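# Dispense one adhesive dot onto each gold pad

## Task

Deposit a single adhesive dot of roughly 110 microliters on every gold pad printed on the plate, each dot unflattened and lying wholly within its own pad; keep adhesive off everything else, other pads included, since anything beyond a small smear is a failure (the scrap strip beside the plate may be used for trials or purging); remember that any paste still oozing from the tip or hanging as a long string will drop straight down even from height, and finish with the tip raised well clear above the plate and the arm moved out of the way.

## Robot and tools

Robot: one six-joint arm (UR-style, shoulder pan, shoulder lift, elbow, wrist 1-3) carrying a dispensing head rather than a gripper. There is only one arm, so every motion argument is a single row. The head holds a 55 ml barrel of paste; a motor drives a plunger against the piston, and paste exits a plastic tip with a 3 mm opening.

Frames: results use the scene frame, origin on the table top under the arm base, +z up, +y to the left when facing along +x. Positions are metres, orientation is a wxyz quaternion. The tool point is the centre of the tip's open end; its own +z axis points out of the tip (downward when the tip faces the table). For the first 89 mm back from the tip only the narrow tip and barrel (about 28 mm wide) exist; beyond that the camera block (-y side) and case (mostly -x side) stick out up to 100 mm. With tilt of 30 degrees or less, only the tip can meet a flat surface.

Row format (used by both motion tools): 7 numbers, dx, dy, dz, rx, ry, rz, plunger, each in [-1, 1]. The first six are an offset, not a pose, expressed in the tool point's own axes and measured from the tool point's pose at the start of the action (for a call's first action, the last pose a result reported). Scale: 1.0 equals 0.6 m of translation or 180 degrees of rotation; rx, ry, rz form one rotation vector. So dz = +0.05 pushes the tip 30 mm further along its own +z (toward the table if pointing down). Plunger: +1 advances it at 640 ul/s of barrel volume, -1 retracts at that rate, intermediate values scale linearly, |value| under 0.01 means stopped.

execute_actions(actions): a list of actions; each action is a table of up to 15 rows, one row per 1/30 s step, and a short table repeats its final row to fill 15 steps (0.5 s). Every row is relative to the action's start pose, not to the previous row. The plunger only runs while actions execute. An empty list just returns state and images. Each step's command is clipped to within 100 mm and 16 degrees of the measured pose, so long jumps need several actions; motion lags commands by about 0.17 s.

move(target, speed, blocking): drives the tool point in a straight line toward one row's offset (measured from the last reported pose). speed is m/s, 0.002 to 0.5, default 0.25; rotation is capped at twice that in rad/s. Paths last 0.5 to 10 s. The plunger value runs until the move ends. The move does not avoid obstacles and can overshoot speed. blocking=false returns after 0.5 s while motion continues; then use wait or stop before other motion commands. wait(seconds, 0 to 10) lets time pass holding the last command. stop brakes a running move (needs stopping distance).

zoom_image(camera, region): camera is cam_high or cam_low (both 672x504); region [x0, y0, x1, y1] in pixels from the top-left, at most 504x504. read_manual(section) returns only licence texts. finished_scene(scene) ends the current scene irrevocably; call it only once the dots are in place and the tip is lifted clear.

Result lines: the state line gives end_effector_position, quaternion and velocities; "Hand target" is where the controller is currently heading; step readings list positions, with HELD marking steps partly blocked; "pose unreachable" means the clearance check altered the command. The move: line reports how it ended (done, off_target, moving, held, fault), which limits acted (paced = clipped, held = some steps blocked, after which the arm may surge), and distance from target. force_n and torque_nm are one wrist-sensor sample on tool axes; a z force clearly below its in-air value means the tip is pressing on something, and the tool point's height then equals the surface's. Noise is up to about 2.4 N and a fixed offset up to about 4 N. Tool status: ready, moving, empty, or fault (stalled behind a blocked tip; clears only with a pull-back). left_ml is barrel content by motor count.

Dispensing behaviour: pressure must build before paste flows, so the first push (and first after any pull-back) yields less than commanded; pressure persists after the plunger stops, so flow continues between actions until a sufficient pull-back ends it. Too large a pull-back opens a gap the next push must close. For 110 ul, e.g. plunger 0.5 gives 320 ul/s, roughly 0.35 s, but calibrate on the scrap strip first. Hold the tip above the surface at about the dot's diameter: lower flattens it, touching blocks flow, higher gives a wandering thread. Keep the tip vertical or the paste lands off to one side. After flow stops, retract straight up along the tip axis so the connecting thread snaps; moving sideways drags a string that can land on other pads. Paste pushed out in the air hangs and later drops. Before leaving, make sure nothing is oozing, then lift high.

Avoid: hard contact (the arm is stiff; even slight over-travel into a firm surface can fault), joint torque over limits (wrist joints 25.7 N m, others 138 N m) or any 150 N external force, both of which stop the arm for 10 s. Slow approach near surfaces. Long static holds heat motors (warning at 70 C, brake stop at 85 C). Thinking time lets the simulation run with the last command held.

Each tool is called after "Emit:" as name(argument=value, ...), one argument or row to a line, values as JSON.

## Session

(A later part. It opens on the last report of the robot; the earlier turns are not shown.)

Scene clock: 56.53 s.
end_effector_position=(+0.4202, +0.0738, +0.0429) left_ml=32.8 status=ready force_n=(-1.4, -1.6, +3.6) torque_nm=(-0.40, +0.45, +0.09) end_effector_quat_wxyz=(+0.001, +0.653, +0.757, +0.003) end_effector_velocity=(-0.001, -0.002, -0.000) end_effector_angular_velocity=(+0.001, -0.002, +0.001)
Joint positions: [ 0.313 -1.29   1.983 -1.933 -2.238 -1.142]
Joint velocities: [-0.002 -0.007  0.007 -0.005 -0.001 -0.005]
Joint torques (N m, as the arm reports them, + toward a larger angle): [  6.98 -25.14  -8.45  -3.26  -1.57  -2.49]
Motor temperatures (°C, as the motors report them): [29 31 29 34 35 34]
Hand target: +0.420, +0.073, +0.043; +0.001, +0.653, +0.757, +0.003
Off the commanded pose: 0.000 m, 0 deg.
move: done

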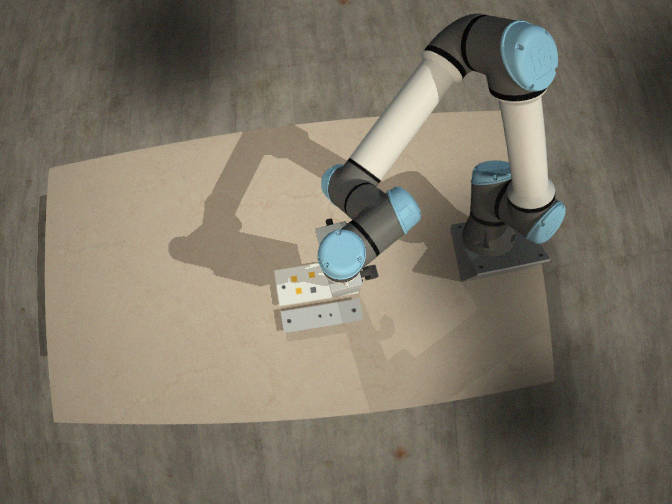

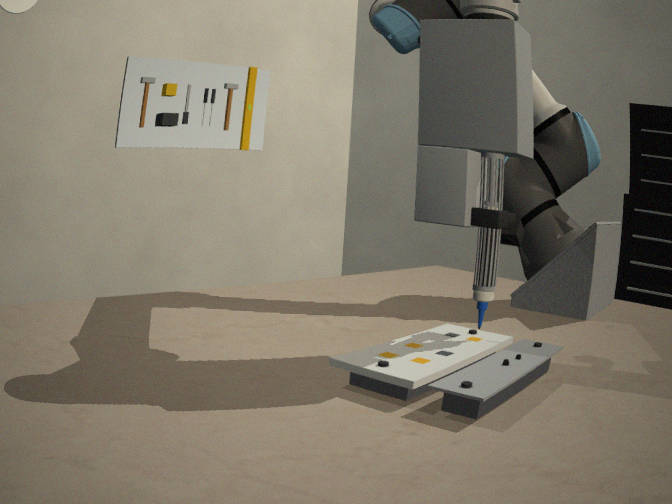

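Descend to z≈0.034 and check.

Emit:
move(
  target=[0,0,0.0148,0,0,0,0],
  speed=0.03,
)

Emit:
zoom_image(
  camera="cam_low",
  region=[440,290,540,370],
)

Scene clock: 57.53 s.
end_effector_position=(+0.4202, +0.0738, +0.0345) left_ml=32.8 status=ready force_n=(-1.6, +0.4, +3.7) torque_nm=(+0.42, +0.64, +0.09) end_effector_quat_wxyz=(+0.001, +0.653, +0.757, +0.002) end_effector_velocity=(+0.000, +0.000, -0.003) end_effector_angular_velocity=(+0.001, -0.001, -0.000)
Joint positions: [ 0.303 -1.286  2.001 -1.963 -2.241 -1.155]
Joint velocities: [-0.003  0.001  0.006 -0.011 -0.001 -0.005]
Joint torques (N m, as the arm reports them, + toward a larger angle): [ 7.31 -4.83 -8.68 -3.82 -1.55 -2.3 ]
Motor temperatures (°C, as the motors report them): [29 31 29 34 35 34]
Hand target: +0.420, +0.074, +0.034; +0.001, +0.653, +0.757, +0.003
Off the commanded pose: 0.000 m, 0 deg.
move: done

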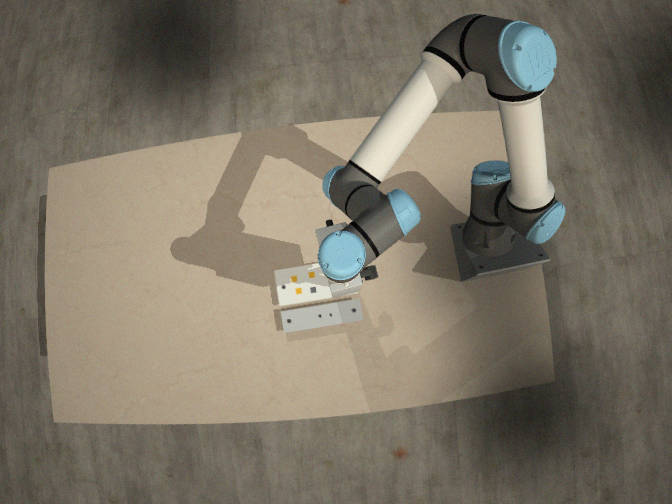

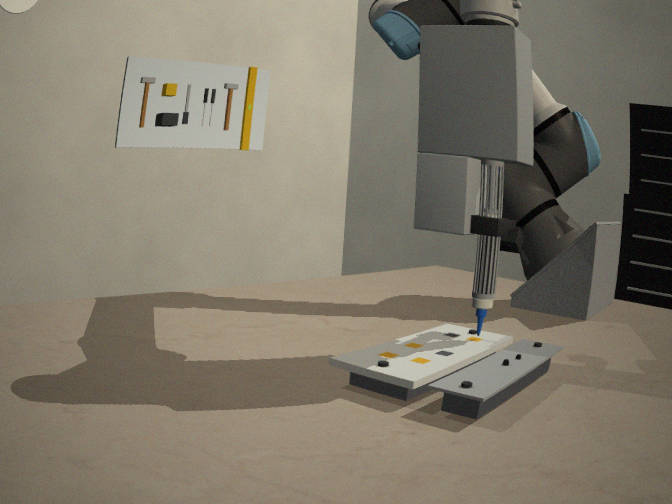

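Region (440, 290, 540, 370) of cam_low's 672x504 image, scaled by 5.040, with more detail than that image has; it fills the top 403 rows of this view, and the rest is white.

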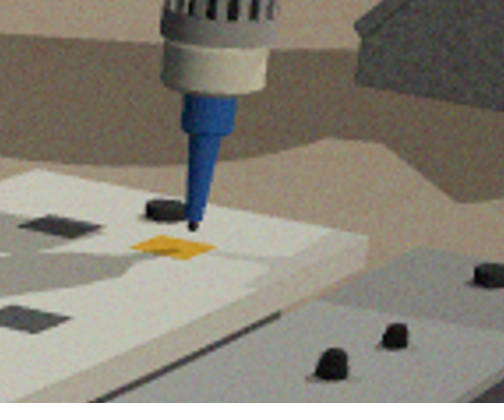

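Emit:
zoom_image(
  camera="cam_high",
  region=[250,220,390,340],
)

Region (250, 220, 390, 340) of cam_high's 672x504 image, scaled by 3.600, with more detail than that image has; it fills the top 432 rows of this view, and the rest is white.

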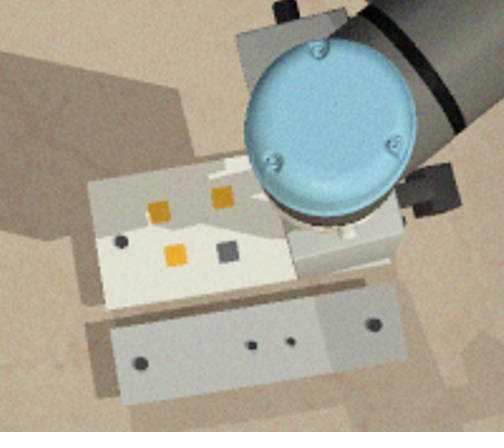

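Emit:
move(
  target=[-0.0041,-0.0020,0.0017,0,0,0,0],
  speed=0.02,
)

Emit:
zoom_image(
  camera="cam_low",
  region=[440,290,540,370],
)

Scene clock: 63.10 s.
end_effector_position=(+0.4194, +0.0713, +0.0335) left_ml=32.8 status=ready force_n=(-2.2, -0.2, +3.5) torque_nm=(+0.20, +0.71, +0.19) end_effector_quat_wxyz=(+0.001, +0.653, +0.757, +0.002) end_effector_velocity=(+0.000, -0.001, +0.000) end_effector_angular_velocity=(+0.001, -0.001, -0.001)
Joint positions: [ 0.299 -1.291  2.007 -1.966 -2.242 -1.159]
Joint velocities: [-0.001 -0.003  0.002 -0.002 -0.    -0.002]
Joint torques (N m, as the arm reports them, + toward a larger angle): [  8.62 -28.18 -10.23  -3.92  -1.44  -2.52]
Motor temperatures (°C, as the motors report them): [29 31 29 34 35 34]
Hand target: +0.419, +0.071, +0.033; +0.001, +0.653, +0.757, +0.002
Off the commanded pose: 0.000 m, 0 deg.
move: done

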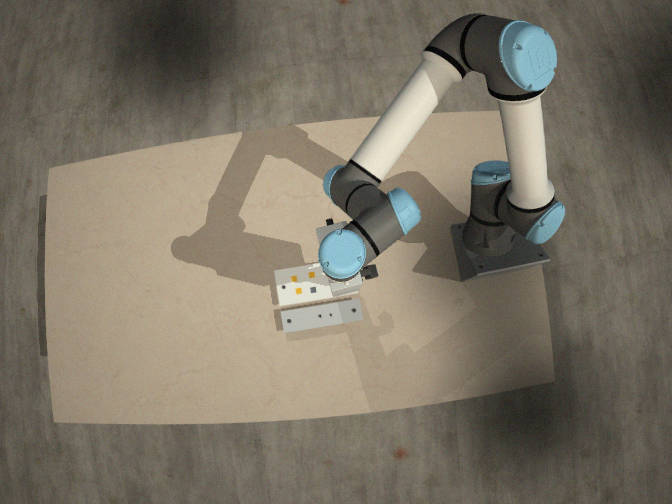

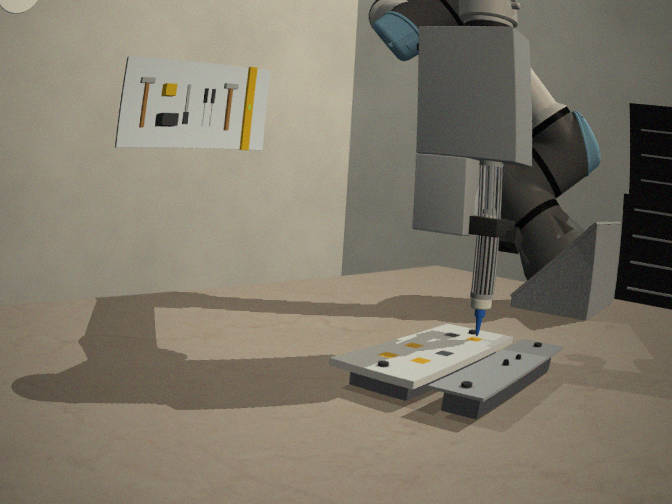

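Region (440, 290, 540, 370) of cam_low's 672x504 image, scaled by 5.040, with more detail than that image has; it fills the top 403 rows of this view, and the rest is white.

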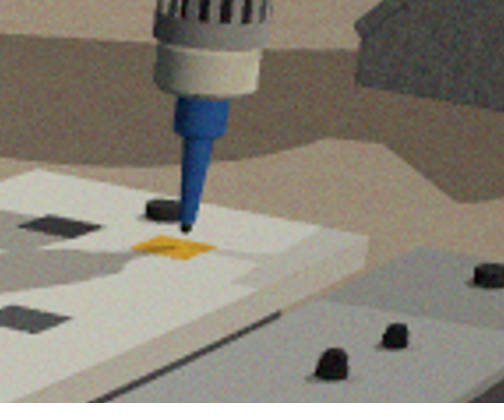

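Emit:
move(
  target=[-0.0033,-0.0005,0,0,0,0,0],
  speed=0.02,
)

Emit:
execute_actions(
  actions=[
    [[0,0,0,0,0,0,0.444]],
    [[0,0,0,0,0,0,0]],
    [[0,0,0,0,0,0,0]],
    [[0,0,0,0,0,0,0]],
    [[0,0,0,0,0,0,0]],
    [[0,0,0,0,0,0,0]],
  ],
)

Emit:
zoom_image(
  camera="cam_low",
  region=[440,290,540,370],
)

Scene clock: 64.63 s.
end_effector_position=(+0.4194, +0.0695, +0.0334) left_ml=32.8 status=ready force_n=(-1.1, +0.8, +1.6) torque_nm=(+0.44, +0.29, +0.03) end_effector_quat_wxyz=(+0.001, +0.653, +0.757, +0.002) end_effector_velocity=(+0.000, -0.001, +0.000) end_effector_angular_velocity=(+0.001, -0.001, -0.000)
Joint positions: [ 0.297 -1.295  2.008 -1.966 -2.243 -1.162]
Joint velocities: [-0.001 -0.002  0.001 -0.001 -0.    -0.002]
Joint torques (N m, as the arm reports them, + toward a larger angle): [  7.87 -25.11  -9.52  -1.16  -1.46  -2.6 ]
Motor temperatures (°C, as the motors report them): [29 31 29 34 35 34]
Hand target: +0.419, +0.069, +0.033; +0.001, +0.653, +0.757, +0.002
Off the commanded pose: 0.000 m, 0 deg.
move: done

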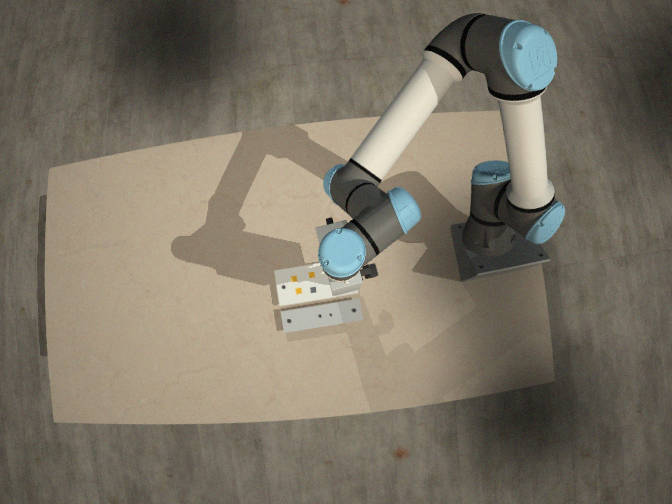

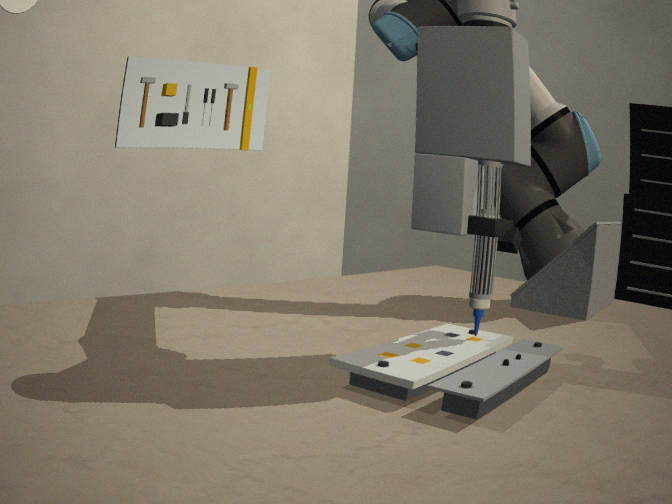

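Scene clock: 67.63 s.
end_effector_position=(+0.4194, +0.0694, +0.0334) left_ml=32.7 status=ready force_n=(+0.5, -1.5, +3.2) torque_nm=(-0.48, -0.10, +0.33) end_effector_quat_wxyz=(+0.001, +0.653, +0.757, +0.002) end_effector_velocity=(+0.000, +0.000, -0.000) end_effector_angular_velocity=(+0.000, -0.001, -0.000)
Joint positions: [ 0.297 -1.295  2.008 -1.966 -2.243 -1.162]
Joint velocities: [ 0.     0.     0.    -0.001 -0.    -0.   ]
Joint torques (N m, as the arm reports them, + toward a larger angle): [ 12.54 -20.59 -13.59  -1.44  -1.25   0.2 ]
Motor temperatures (°C, as the motors report them): [29 31 29 34 35 34]
Hand target: +0.419, +0.069, +0.033; +0.001, +0.653, +0.757, +0.002
Off the commanded pose: 0.000 m, 0 deg.
Step readings (end_effector_position; steps 1 to 15: 1st action; 16 to 30: 2nd action; 31 to 45: 3rd action; 46 to 60: 4th action; 61 to 75: 5th action; 76 to 90: 6th action):
0: (+0.4194, +0.0695, +0.0334)
1: (+0.4194, +0.0694, +0.0334)
2: (+0.4194, +0.0694, +0.0334)
4: (+0.4194, +0.0694, +0.0334)
8: (+0.4194, +0.0694, +0.0334)
15: (+0.4194, +0.0694, +0.0334)
16: (+0.4194, +0.0694, +0.0334)
17: (+0.4194, +0.0694, +0.0334)
19: (+0.4194, +0.0694, +0.0334)
23: (+0.4194, +0.0694, +0.0334)
30: (+0.4194, +0.0694, +0.0334)
31: (+0.4194, +0.0694, +0.0334)
32: (+0.4194, +0.0694, +0.0334)
34: (+0.4194, +0.0694, +0.0334)
38: (+0.4194, +0.0694, +0.0334)
45: (+0.4194, +0.0694, +0.0334)
46: (+0.4194, +0.0694, +0.0334)
47: (+0.4194, +0.0694, +0.0334)
49: (+0.4194, +0.0694, +0.0334)
53: (+0.4194, +0.0694, +0.0334)
60: (+0.4194, +0.0694, +0.0334)
61: (+0.4194, +0.0694, +0.0334)
62: (+0.4194, +0.0694, +0.0334)
64: (+0.4194, +0.0694, +0.0334)
68: (+0.4194, +0.0694, +0.0334)
75: (+0.4194, +0.0694, +0.0334)
76: (+0.4194, +0.0694, +0.0334)
77: (+0.4194, +0.0694, +0.0334)
79: (+0.4194, +0.0694, +0.0334)
83: (+0.4194, +0.0694, +0.0334)
90: end_effector_position above

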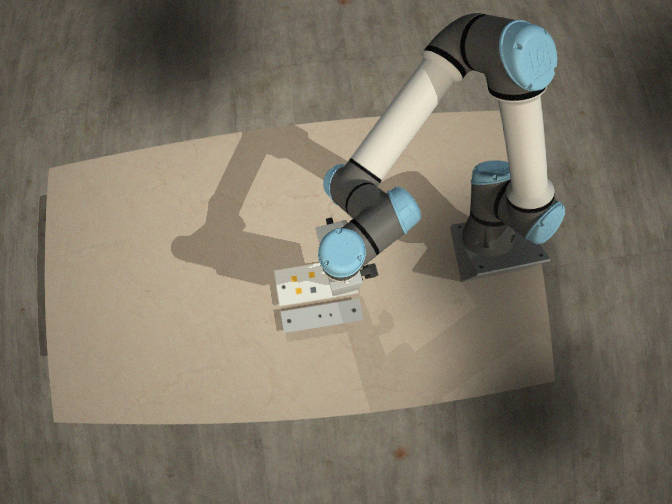

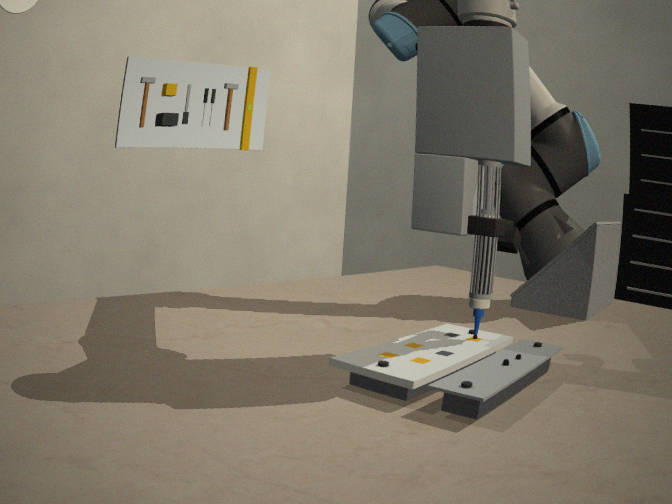

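Region (440, 290, 540, 370) of cam_low's 672x504 image, scaled by 5.040, with more detail than that image has; it fills the top 403 rows of this view, and the rest is white.

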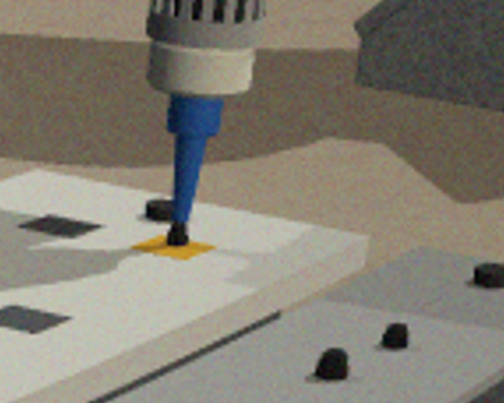

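Emit:
execute_actions(
  actions=[
    [[0,0,0,0,0,0,-0.1]],
  ],
)

Emit:
move(
  target=[0,0,-0.075,0,0,0,0],
  speed=0.06,
)

Scene clock: 68.63 s.
end_effector_position=(+0.4194, +0.0694, +0.0334) left_ml=32.7 status=moving force_n=(-4.5, -3.0, +5.9) torque_nm=(-1.01, +1.62, +0.19) end_effector_quat_wxyz=(+0.001, +0.653, +0.757, +0.002) end_effector_velocity=(+0.000, +0.000, -0.000) end_effector_angular_velocity=(+0.000, +0.000, +0.000)
Joint positions: [ 0.297 -1.295  2.008 -1.966 -2.243 -1.162]
Joint velocities: [-0.     0.     0.    -0.001  0.    -0.001]
Joint torques (N m, as the arm reports them, + toward a larger angle): [ 12.61 -19.93 -13.54  -1.45  -1.22   0.16]
Motor temperatures (°C, as the motors report them): [29 31 29 34 35 34]
Hand target: +0.419, +0.069, +0.033; +0.001, +0.653, +0.757, +0.002
Off the commanded pose: 0.000 m, 0 deg.
Step readings (end_effector_position):
0: (+0.4194, +0.0694, +0.0334)
1: (+0.4194, +0.0694, +0.0334)
2: (+0.4194, +0.0694, +0.0334)
4: (+0.4194, +0.0694, +0.0334)
8: (+0.4194, +0.0694, +0.0334)
15: end_effector_position above

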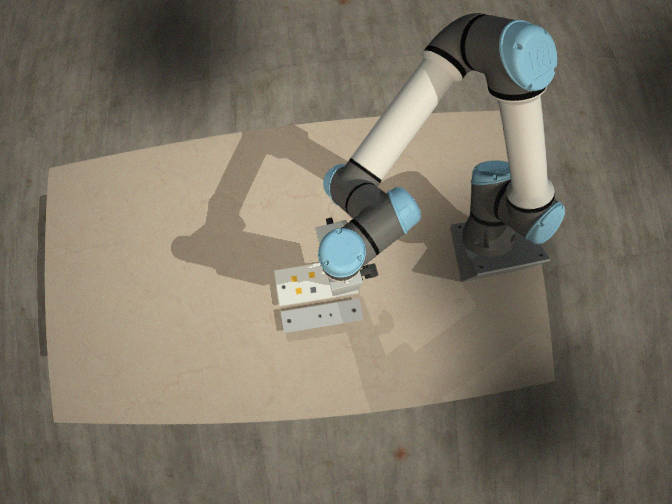

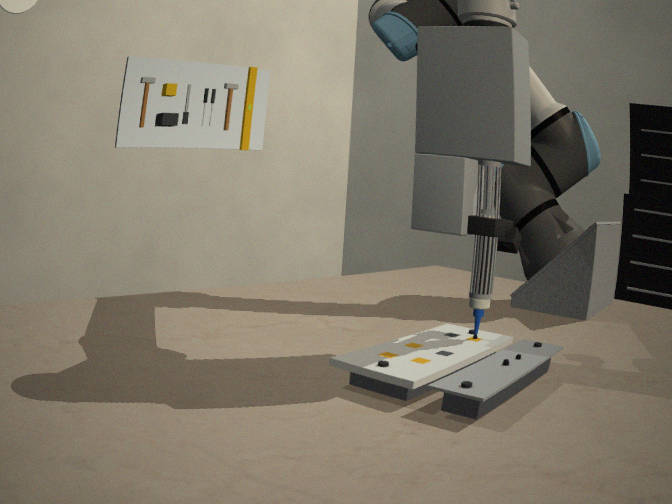

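Scene clock: 69.87 s.
end_effector_position=(+0.4193, +0.0693, +0.0781) left_ml=32.7 status=ready force_n=(-2.5, -2.8, +2.0) torque_nm=(-0.85, +0.80, +0.02) end_effector_quat_wxyz=(+0.001, +0.653, +0.757, +0.003) end_effector_velocity=(-0.000, -0.000, +0.003) end_effector_angular_velocity=(-0.000, +0.000, +0.000)
Joint positions: [ 0.35  -1.312  1.912 -1.814 -2.225 -1.099]
Joint velocities: [ 0.003 -0.    -0.007  0.01   0.001  0.004]
Joint torques (N m, as the arm reports them, + toward a larger angle): [ 27.67 -20.99 -32.24  -1.23   1.39   2.14]
Motor temperatures (°C, as the motors report them): [29 31 29 34 35 34]
Hand target: +0.419, +0.069, +0.078; +0.001, +0.653, +0.757, +0.003
Off the commanded pose: 0.000 m, 0 deg.
move: done

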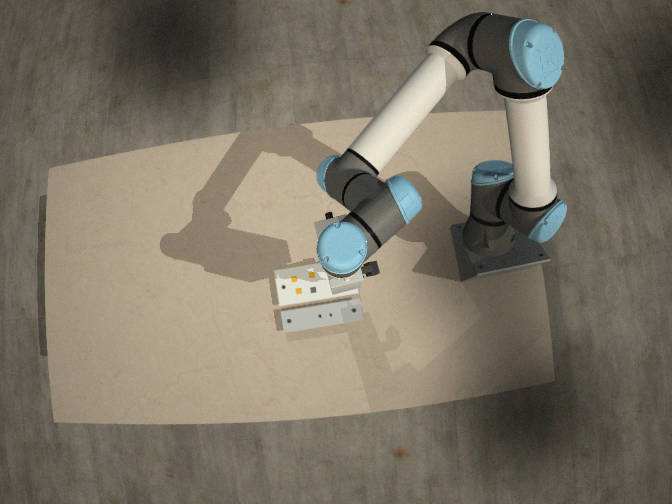

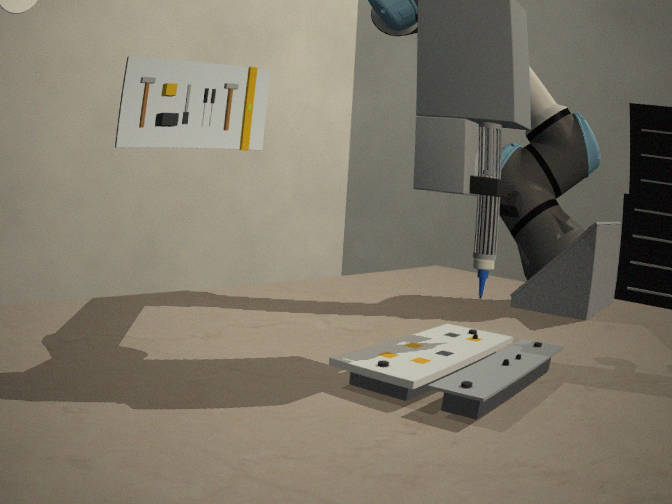

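Emit:
move(
  target=[-0.0747,0.1161,0.0635,0,0,0,0],
  speed=0.1,
)

Emit:
move(
  target=[0,0,0.0108,0,0,0,0],
  speed=0.03,
)

Emit:
zoom_image(
  camera="cam_low",
  region=[360,290,460,370],
)

Scene clock: 72.00 s.
end_effector_position=(+0.4946, +0.0355, +0.0404) left_ml=32.7 status=ready force_n=(-1.5, -0.4, +2.7) torque_nm=(+0.05, +0.51, +0.20) end_effector_quat_wxyz=(+0.001, +0.653, +0.757, +0.003) end_effector_velocity=(+0.002, -0.000, -0.001) end_effector_angular_velocity=(+0.001, -0.000, -0.000)
Joint positions: [ 0.208 -1.239  1.851 -1.933 -2.268 -1.272]
Joint velocities: [-0.003  0.003 -0.002 -0.004 -0.    -0.005]
Joint torques (N m, as the arm reports them, + toward a larger angle): [  9.97  -6.34 -30.17  -3.7   -1.5   -2.3 ]
Motor temperatures (°C, as the motors report them): [29 31 29 34 35 34]
Hand target: +0.495, +0.035, +0.040; +0.001, +0.653, +0.757, +0.003
Off the commanded pose: 0.000 m, 0 deg.
move: done

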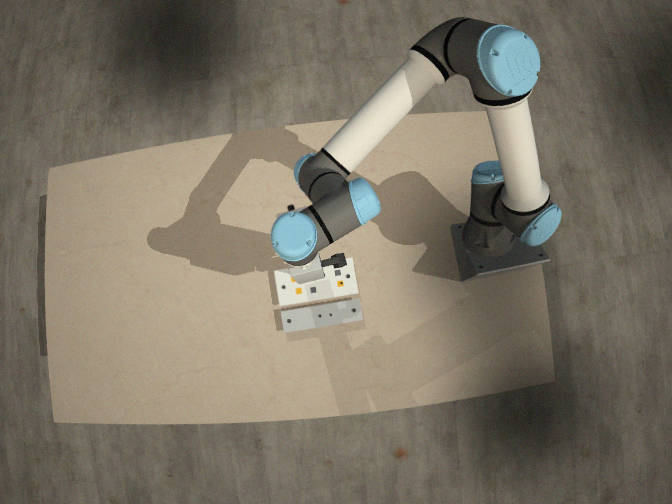

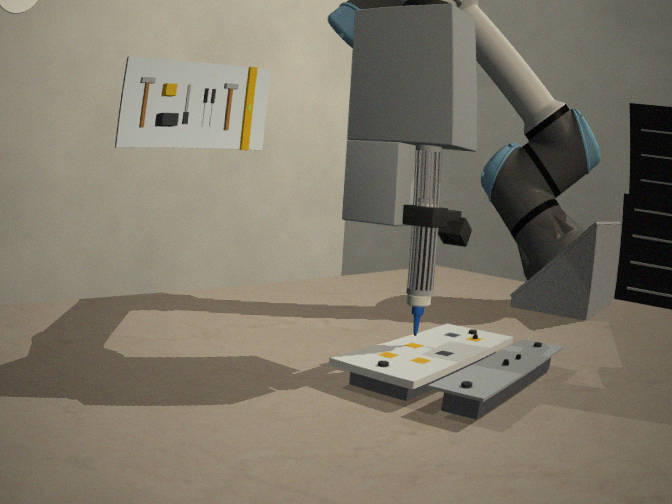

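Scene clock: 72.73 s.
end_effector_position=(+0.4946, +0.0355, +0.0343) left_ml=32.7 status=ready force_n=(-0.7, +0.0, +1.7) torque_nm=(+0.06, +0.20, +0.03) end_effector_quat_wxyz=(+0.001, +0.653, +0.757, +0.002) end_effector_velocity=(-0.000, +0.000, -0.003) end_effector_angular_velocity=(-0.000, -0.000, +0.000)
Joint positions: [ 0.201 -1.236  1.863 -1.953 -2.269 -1.28 ]
Joint velocities: [-0.003  0.001  0.005 -0.009 -0.001 -0.004]
Joint torques (N m, as the arm reports them, + toward a larger angle): [10.96 -7.05 -7.94 -3.31 -1.59 -2.29]
Motor temperatures (°C, as the motors report them): [29 31 29 34 35 34]
Hand target: +0.495, +0.036, +0.034; +0.001, +0.653, +0.757, +0.002
Off the commanded pose: 0.000 m, 0 deg.
move: done

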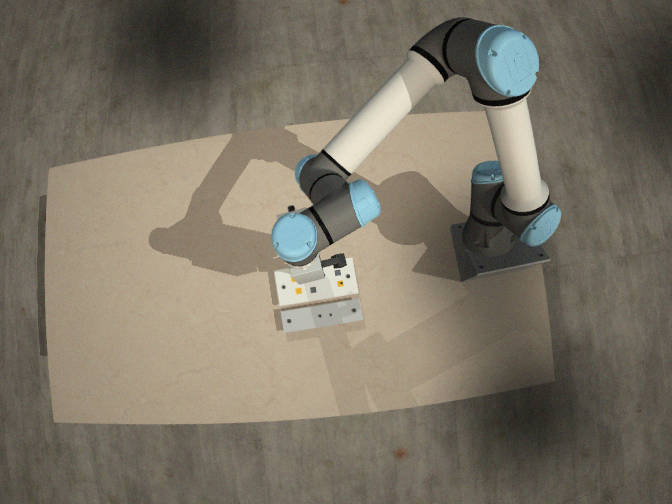

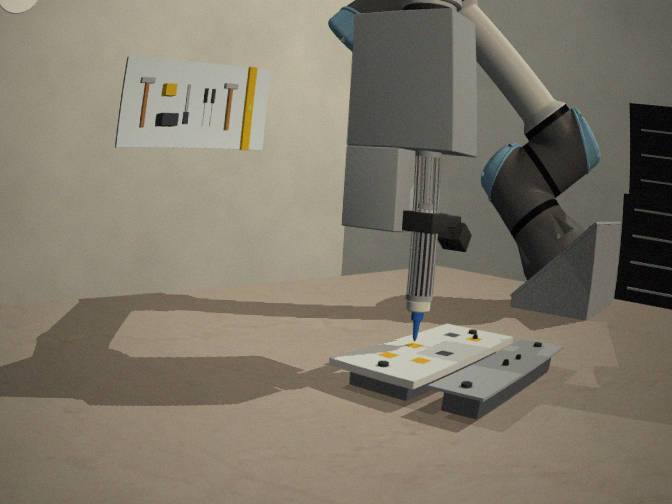

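Region (360, 290, 460, 370) of cam_low's 672x504 image, scaled by 5.040, with more detail than that image has; it fills the top 403 rows of this view, and the rest is white.

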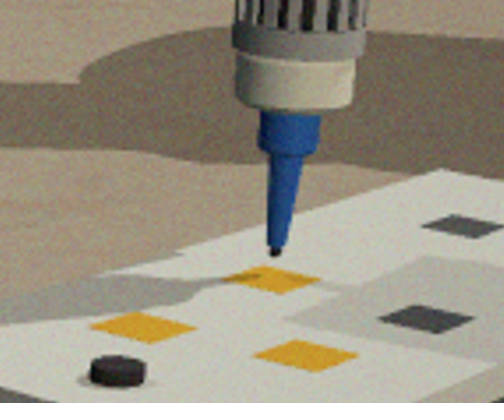

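Emit:
zoom_image(
  camera="cam_high",
  region=[300,250,370,310],
)

Region (300, 250, 370, 310) of cam_high's 672x504 image, scaled by 7.200, with more detail than that image has; it fills the top 432 rows of this view, and the rest is white.

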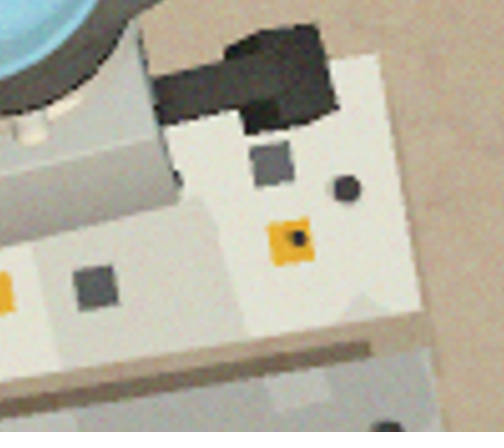

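Emit:
move(
  target=[0.0006,0.0048,0.0015,0,0,0,0],
  speed=0.02,
)

Emit:
execute_actions(
  actions=[
    [[0,0,0,0,0,0,0.444]],
    [[0,0,0,0,0,0,0]],
    [[0,0,0,0,0,0,0]],
    [[0,0,0,0,0,0,0]],
    [[0,0,0,0,0,0,0]],
    [[0,0,0,0,0,0,0]],
  ],
)

Emit:
zoom_image(
  camera="cam_low",
  region=[360,290,460,370],
)

Scene clock: 74.47 s.
end_effector_position=(+0.4972, +0.0362, +0.0335) left_ml=32.7 status=ready force_n=(-0.7, -1.2, +3.1) torque_nm=(-0.32, +0.14, +0.12) end_effector_quat_wxyz=(+0.001, +0.653, +0.757, +0.002) end_effector_velocity=(+0.001, +0.000, -0.001) end_effector_angular_velocity=(-0.000, +0.001, -0.000)
Joint positions: [ 0.2   -1.23   1.857 -1.955 -2.27  -1.282]
Joint velocities: [-0.002  0.004 -0.003  0.     0.    -0.001]
Joint torques (N m, as the arm reports them, + toward a larger angle): [ 12.39  -7.02 -30.6   -3.9   -1.56  -2.33]
Motor temperatures (°C, as the motors report them): [29 31 29 34 35 34]
Hand target: +0.497, +0.036, +0.033; +0.001, +0.653, +0.757, +0.002
Off the commanded pose: 0.000 m, 0 deg.
move: done

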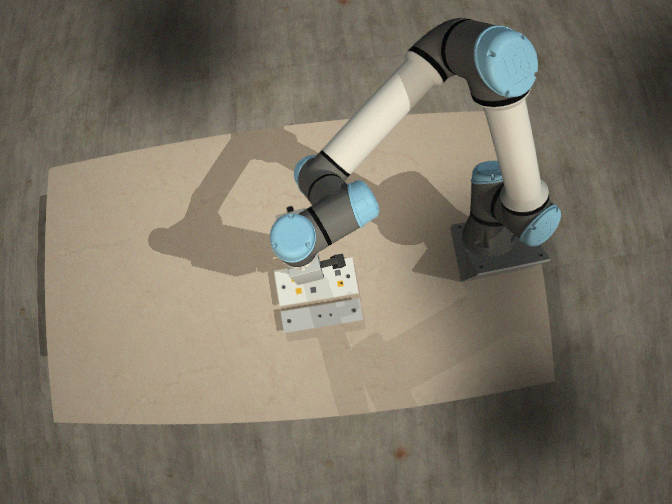

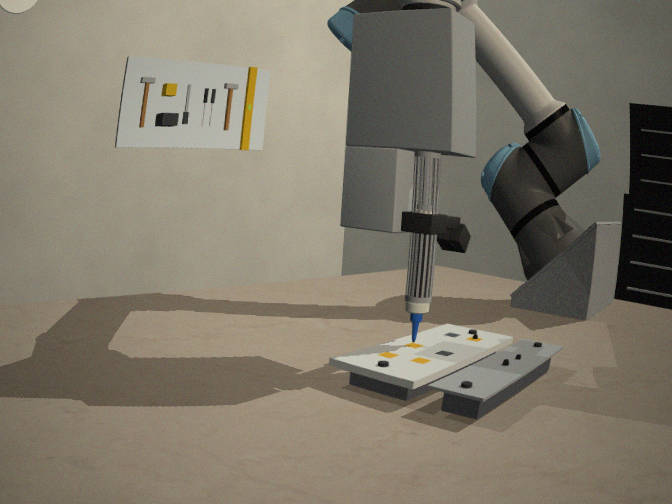

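Scene clock: 77.47 s.
end_effector_position=(+0.4973, +0.0363, +0.0335) left_ml=32.6 status=ready force_n=(-0.5, +3.2, +4.8) torque_nm=(+1.41, +0.19, +0.08) end_effector_quat_wxyz=(+0.001, +0.653, +0.757, +0.002) end_effector_velocity=(+0.000, -0.000, +0.000) end_effector_angular_velocity=(-0.000, -0.000, +0.001)
Joint positions: [ 0.2   -1.23   1.857 -1.955 -2.27  -1.283]
Joint velocities: [ 0.    -0.     0.    -0.    -0.    -0.001]
Joint torques (N m, as the arm reports them, + toward a larger angle): [ 14.61 -18.11 -11.48  -2.99  -1.4   -0.96]
Motor temperatures (°C, as the motors report them): [29 31 29 34 35 34]
Hand target: +0.497, +0.036, +0.033; +0.001, +0.653, +0.757, +0.002
Off the commanded pose: 0.000 m, 0 deg.
Step readings (end_effector_position; steps 1 to 15: 1st action; 16 to 30: 2nd action; 31 to 45: 3rd action; 46 to 60: 4th action; 61 to 75: 5th action; 76 to 90: 6th action):
0: (+0.4972, +0.0362, +0.0335)
1: (+0.4973, +0.0363, +0.0335)
2: (+0.4973, +0.0363, +0.0335)
4: (+0.4973, +0.0363, +0.0335)
8: (+0.4973, +0.0363, +0.0335)
15: (+0.4973, +0.0363, +0.0335)
16: (+0.4973, +0.0363, +0.0335)
17: (+0.4973, +0.0363, +0.0335)
19: (+0.4973, +0.0363, +0.0335)
23: (+0.4973, +0.0363, +0.0335)
30: (+0.4973, +0.0363, +0.0335)
31: (+0.4973, +0.0363, +0.0335)
32: (+0.4973, +0.0363, +0.0335)
34: (+0.4973, +0.0363, +0.0335)
38: (+0.4973, +0.0363, +0.0335)
45: (+0.4973, +0.0363, +0.0335)
46: (+0.4973, +0.0363, +0.0335)
47: (+0.4973, +0.0363, +0.0335)
49: (+0.4973, +0.0363, +0.0335)
53: (+0.4973, +0.0363, +0.0335)
60: (+0.4973, +0.0363, +0.0335)
61: (+0.4973, +0.0363, +0.0335)
62: (+0.4973, +0.0363, +0.0335)
64: (+0.4973, +0.0363, +0.0335)
68: (+0.4973, +0.0363, +0.0335)
75: (+0.4973, +0.0363, +0.0335)
76: (+0.4973, +0.0363, +0.0335)
77: (+0.4973, +0.0363, +0.0335)
79: (+0.4973, +0.0363, +0.0335)
83: (+0.4973, +0.0363, +0.0335)
90: end_effector_position above

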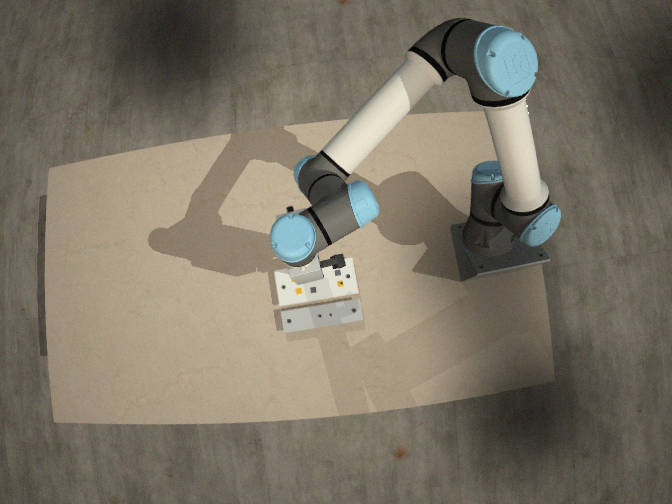

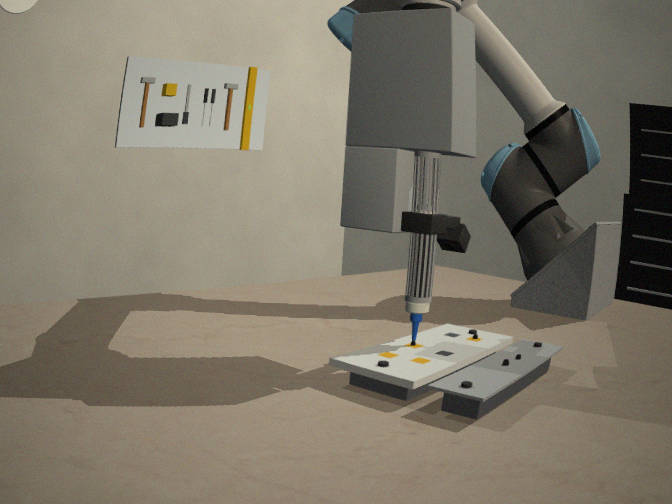

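Region (360, 290, 460, 370) of cam_low's 672x504 image, scaled by 5.040, with more detail than that image has; it fills the top 403 rows of this view, and the rest is white.

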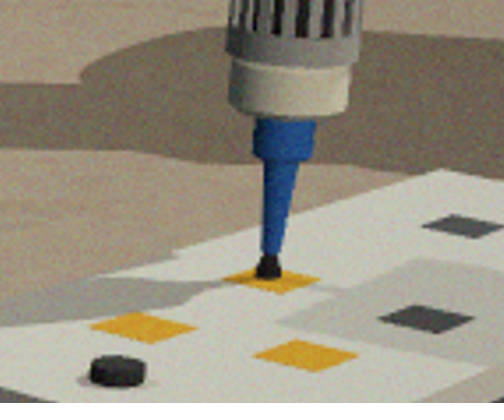

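Emit:
execute_actions(
  actions=[
    [[0,0,0,0,0,0,-0.1]],
  ],
)

Emit:
move(
  target=[0,0,-0.075,0,0,0,0],
  speed=0.06,
)

Emit:
move(
  target=[-0.0040,0.0851,0.0635,0,0,0,0],
  speed=0.1,
)

Emit:
move(
  target=[0,0,0.011,0,0,0,0],
  speed=0.03,
)

Emit:
zoom_image(
  camera="cam_low",
  region=[340,300,440,380],
)

Scene clock: 78.73 s.
end_effector_position=(+0.4973, +0.0363, +0.0335) left_ml=32.6 status=moving force_n=(+0.0, +2.1, +4.2) torque_nm=(+0.97, -0.06, +0.09) end_effector_quat_wxyz=(+0.001, +0.653, +0.757, +0.002) end_effector_velocity=(+0.000, -0.000, -0.000) end_effector_angular_velocity=(+0.000, -0.000, -0.000)
Joint positions: [ 0.2   -1.23   1.857 -1.955 -2.27  -1.283]
Joint velocities: [-0.    -0.     0.    -0.001  0.    -0.001]
Joint torques (N m, as the arm reports them, + toward a larger angle): [ 14.53 -17.98 -11.38  -3.08  -1.46  -1.  ]
Motor temperatures (°C, as the motors report them): [29 31 29 34 35 34]
Hand target: +0.497, +0.036, +0.033; +0.001, +0.653, +0.757, +0.002
Off the commanded pose: 0.000 m, 0 deg.
Step readings (end_effector_position):
0: (+0.4973, +0.0363, +0.0335)
1: (+0.4973, +0.0363, +0.0335)
2: (+0.4973, +0.0363, +0.0335)
4: (+0.4973, +0.0363, +0.0335)
8: (+0.4973, +0.0363, +0.0335)
15: end_effector_position above

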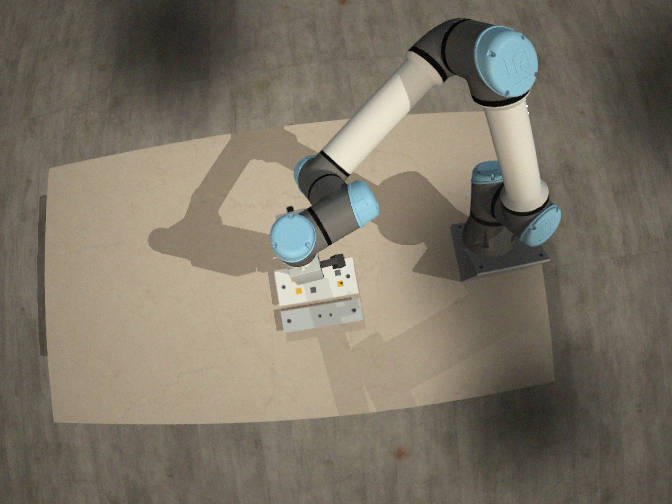

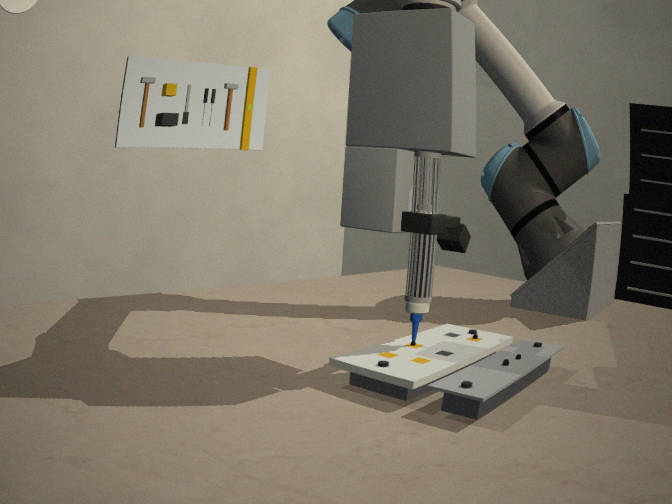

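Scene clock: 79.97 s.
end_effector_position=(+0.4972, +0.0361, +0.0781) left_ml=32.6 status=ready force_n=(-2.7, -1.1, +3.1) torque_nm=(-0.03, +0.88, +0.03) end_effector_quat_wxyz=(+0.001, +0.653, +0.757, +0.003) end_effector_velocity=(+0.000, -0.000, +0.002) end_effector_angular_velocity=(-0.000, +0.001, -0.001)
Joint positions: [ 0.25  -1.245  1.766 -1.809 -2.257 -1.219]
Joint velocities: [ 0.002 -0.    -0.007  0.01   0.001  0.004]
Joint torques (N m, as the arm reports them, + toward a larger angle): [ 29.05 -20.84 -32.11  -1.4    1.67   2.68]
Motor temperatures (°C, as the motors report them): [29 31 29 34 35 34]
Hand target: +0.497, +0.036, +0.078; +0.001, +0.653, +0.757, +0.003
Off the commanded pose: 0.000 m, 0 deg.
move: done

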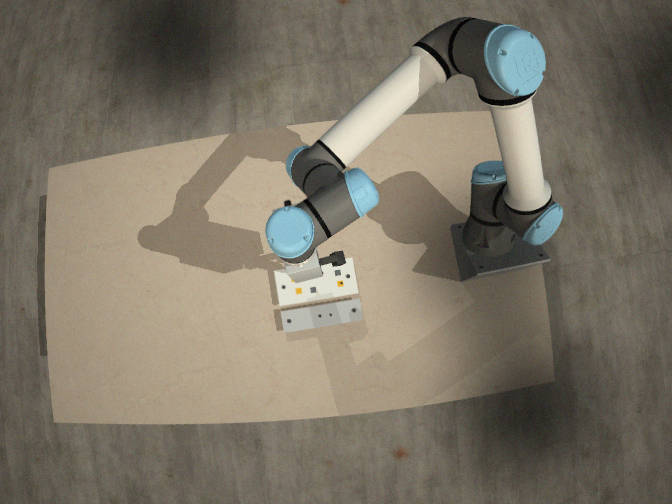

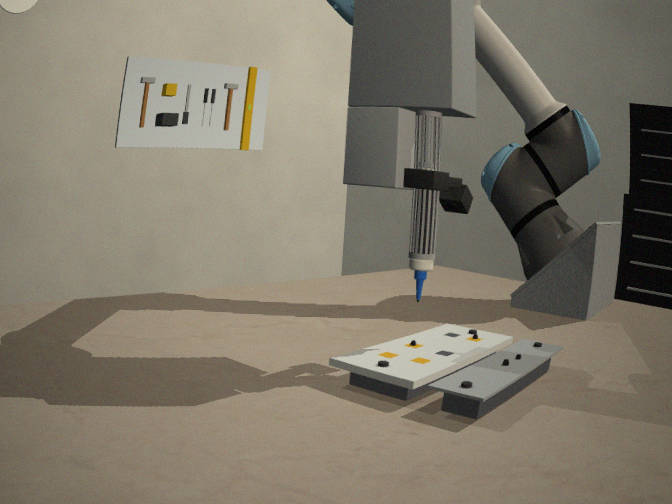

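Scene clock: 81.17 s.
end_effector_position=(+0.5479, +0.0413, +0.0405) left_ml=32.6 status=ready force_n=(+0.1, -0.7, +3.0) torque_nm=(-0.03, +0.01, +0.21) end_effector_quat_wxyz=(+0.001, +0.653, +0.757, +0.003) end_effector_velocity=(+0.002, +0.001, -0.001) end_effector_angular_velocity=(+0.000, -0.001, +0.001)
Joint positions: [ 0.186 -1.138  1.711 -1.913 -2.273 -1.3  ]
Joint velocities: [-0.001  0.005 -0.003 -0.004 -0.    -0.003]
Joint torques (N m, as the arm reports them, + toward a larger angle): [ 15.63 -11.86 -26.49  -3.77  -1.58  -2.63]
Motor temperatures (°C, as the motors report them): [29 31 29 34 35 34]
Hand target: +0.548, +0.041, +0.040; +0.001, +0.653, +0.757, +0.003
Off the commanded pose: 0.000 m, 0 deg.
move: done

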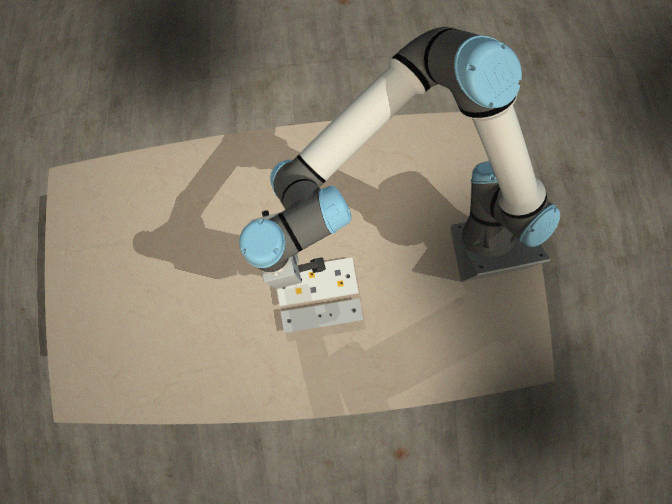

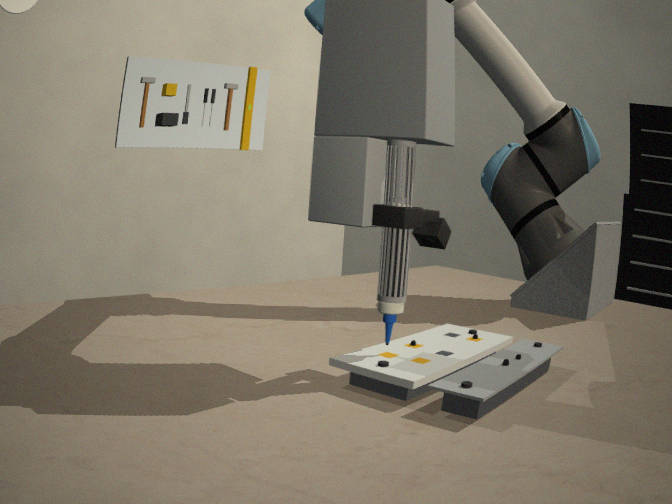

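Scene clock: 81.90 s.
end_effector_position=(+0.5479, +0.0414, +0.0343) left_ml=32.6 status=ready force_n=(+2.1, +1.0, +6.3) torque_nm=(+0.52, -0.90, +0.22) end_effector_quat_wxyz=(+0.001, +0.653, +0.757, +0.003) end_effector_velocity=(+0.000, +0.000, -0.003) end_effector_angular_velocity=(+0.000, -0.000, +0.001)
Joint positions: [ 0.179 -1.136  1.722 -1.932 -2.274 -1.309]
Joint velocities: [-0.003  0.001  0.006 -0.01  -0.001 -0.005]
Joint torques (N m, as the arm reports them, + toward a larger angle): [ 16.78 -11.76 -10.23  -3.25  -1.59  -2.18]
Motor temperatures (°C, as the motors report them): [29 31 29 34 35 34]
Hand target: +0.548, +0.041, +0.034; +0.001, +0.653, +0.757, +0.003
Off the commanded pose: 0.000 m, 0 deg.
move: done

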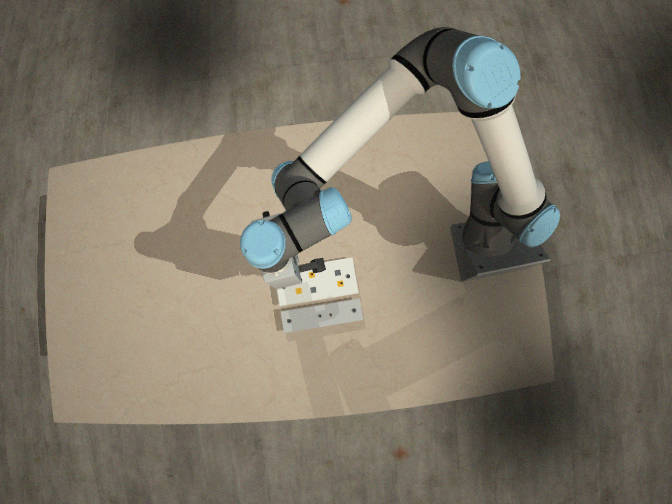

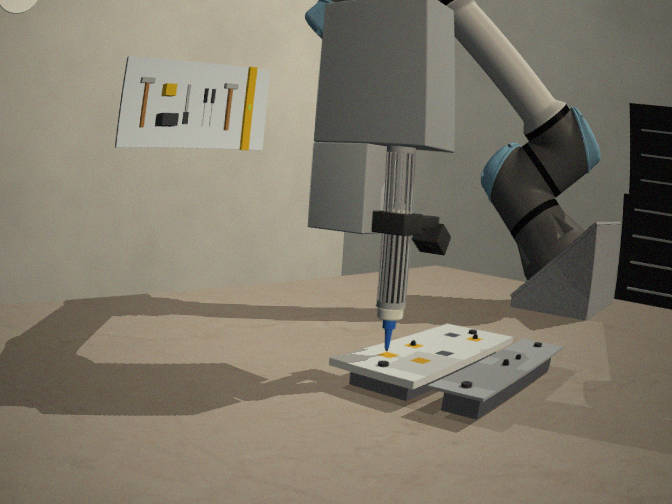

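Region (340, 300, 440, 380) of cam_low's 672x504 image, scaled by 5.040, with more detail than that image has; it fills the top 403 rows of this view, and the rest is white.

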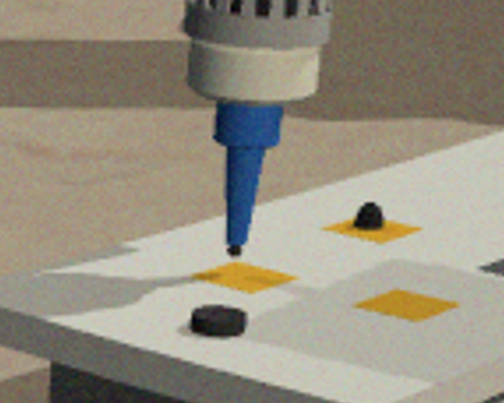

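Emit:
zoom_image(
  camera="cam_high",
  region=[280,250,350,310],
)

Region (280, 250, 350, 310) of cam_high's 672x504 image, scaled by 7.200, with more detail than that image has; it fills the top 432 rows of this view, and the rest is white.

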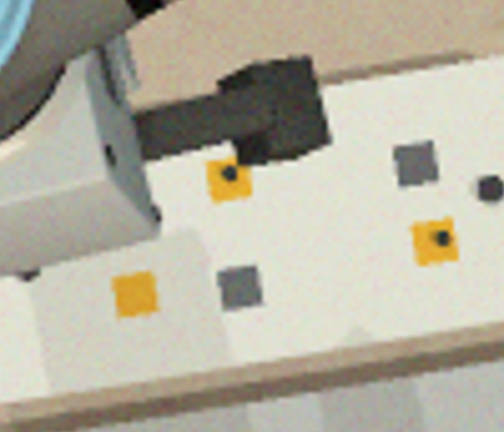

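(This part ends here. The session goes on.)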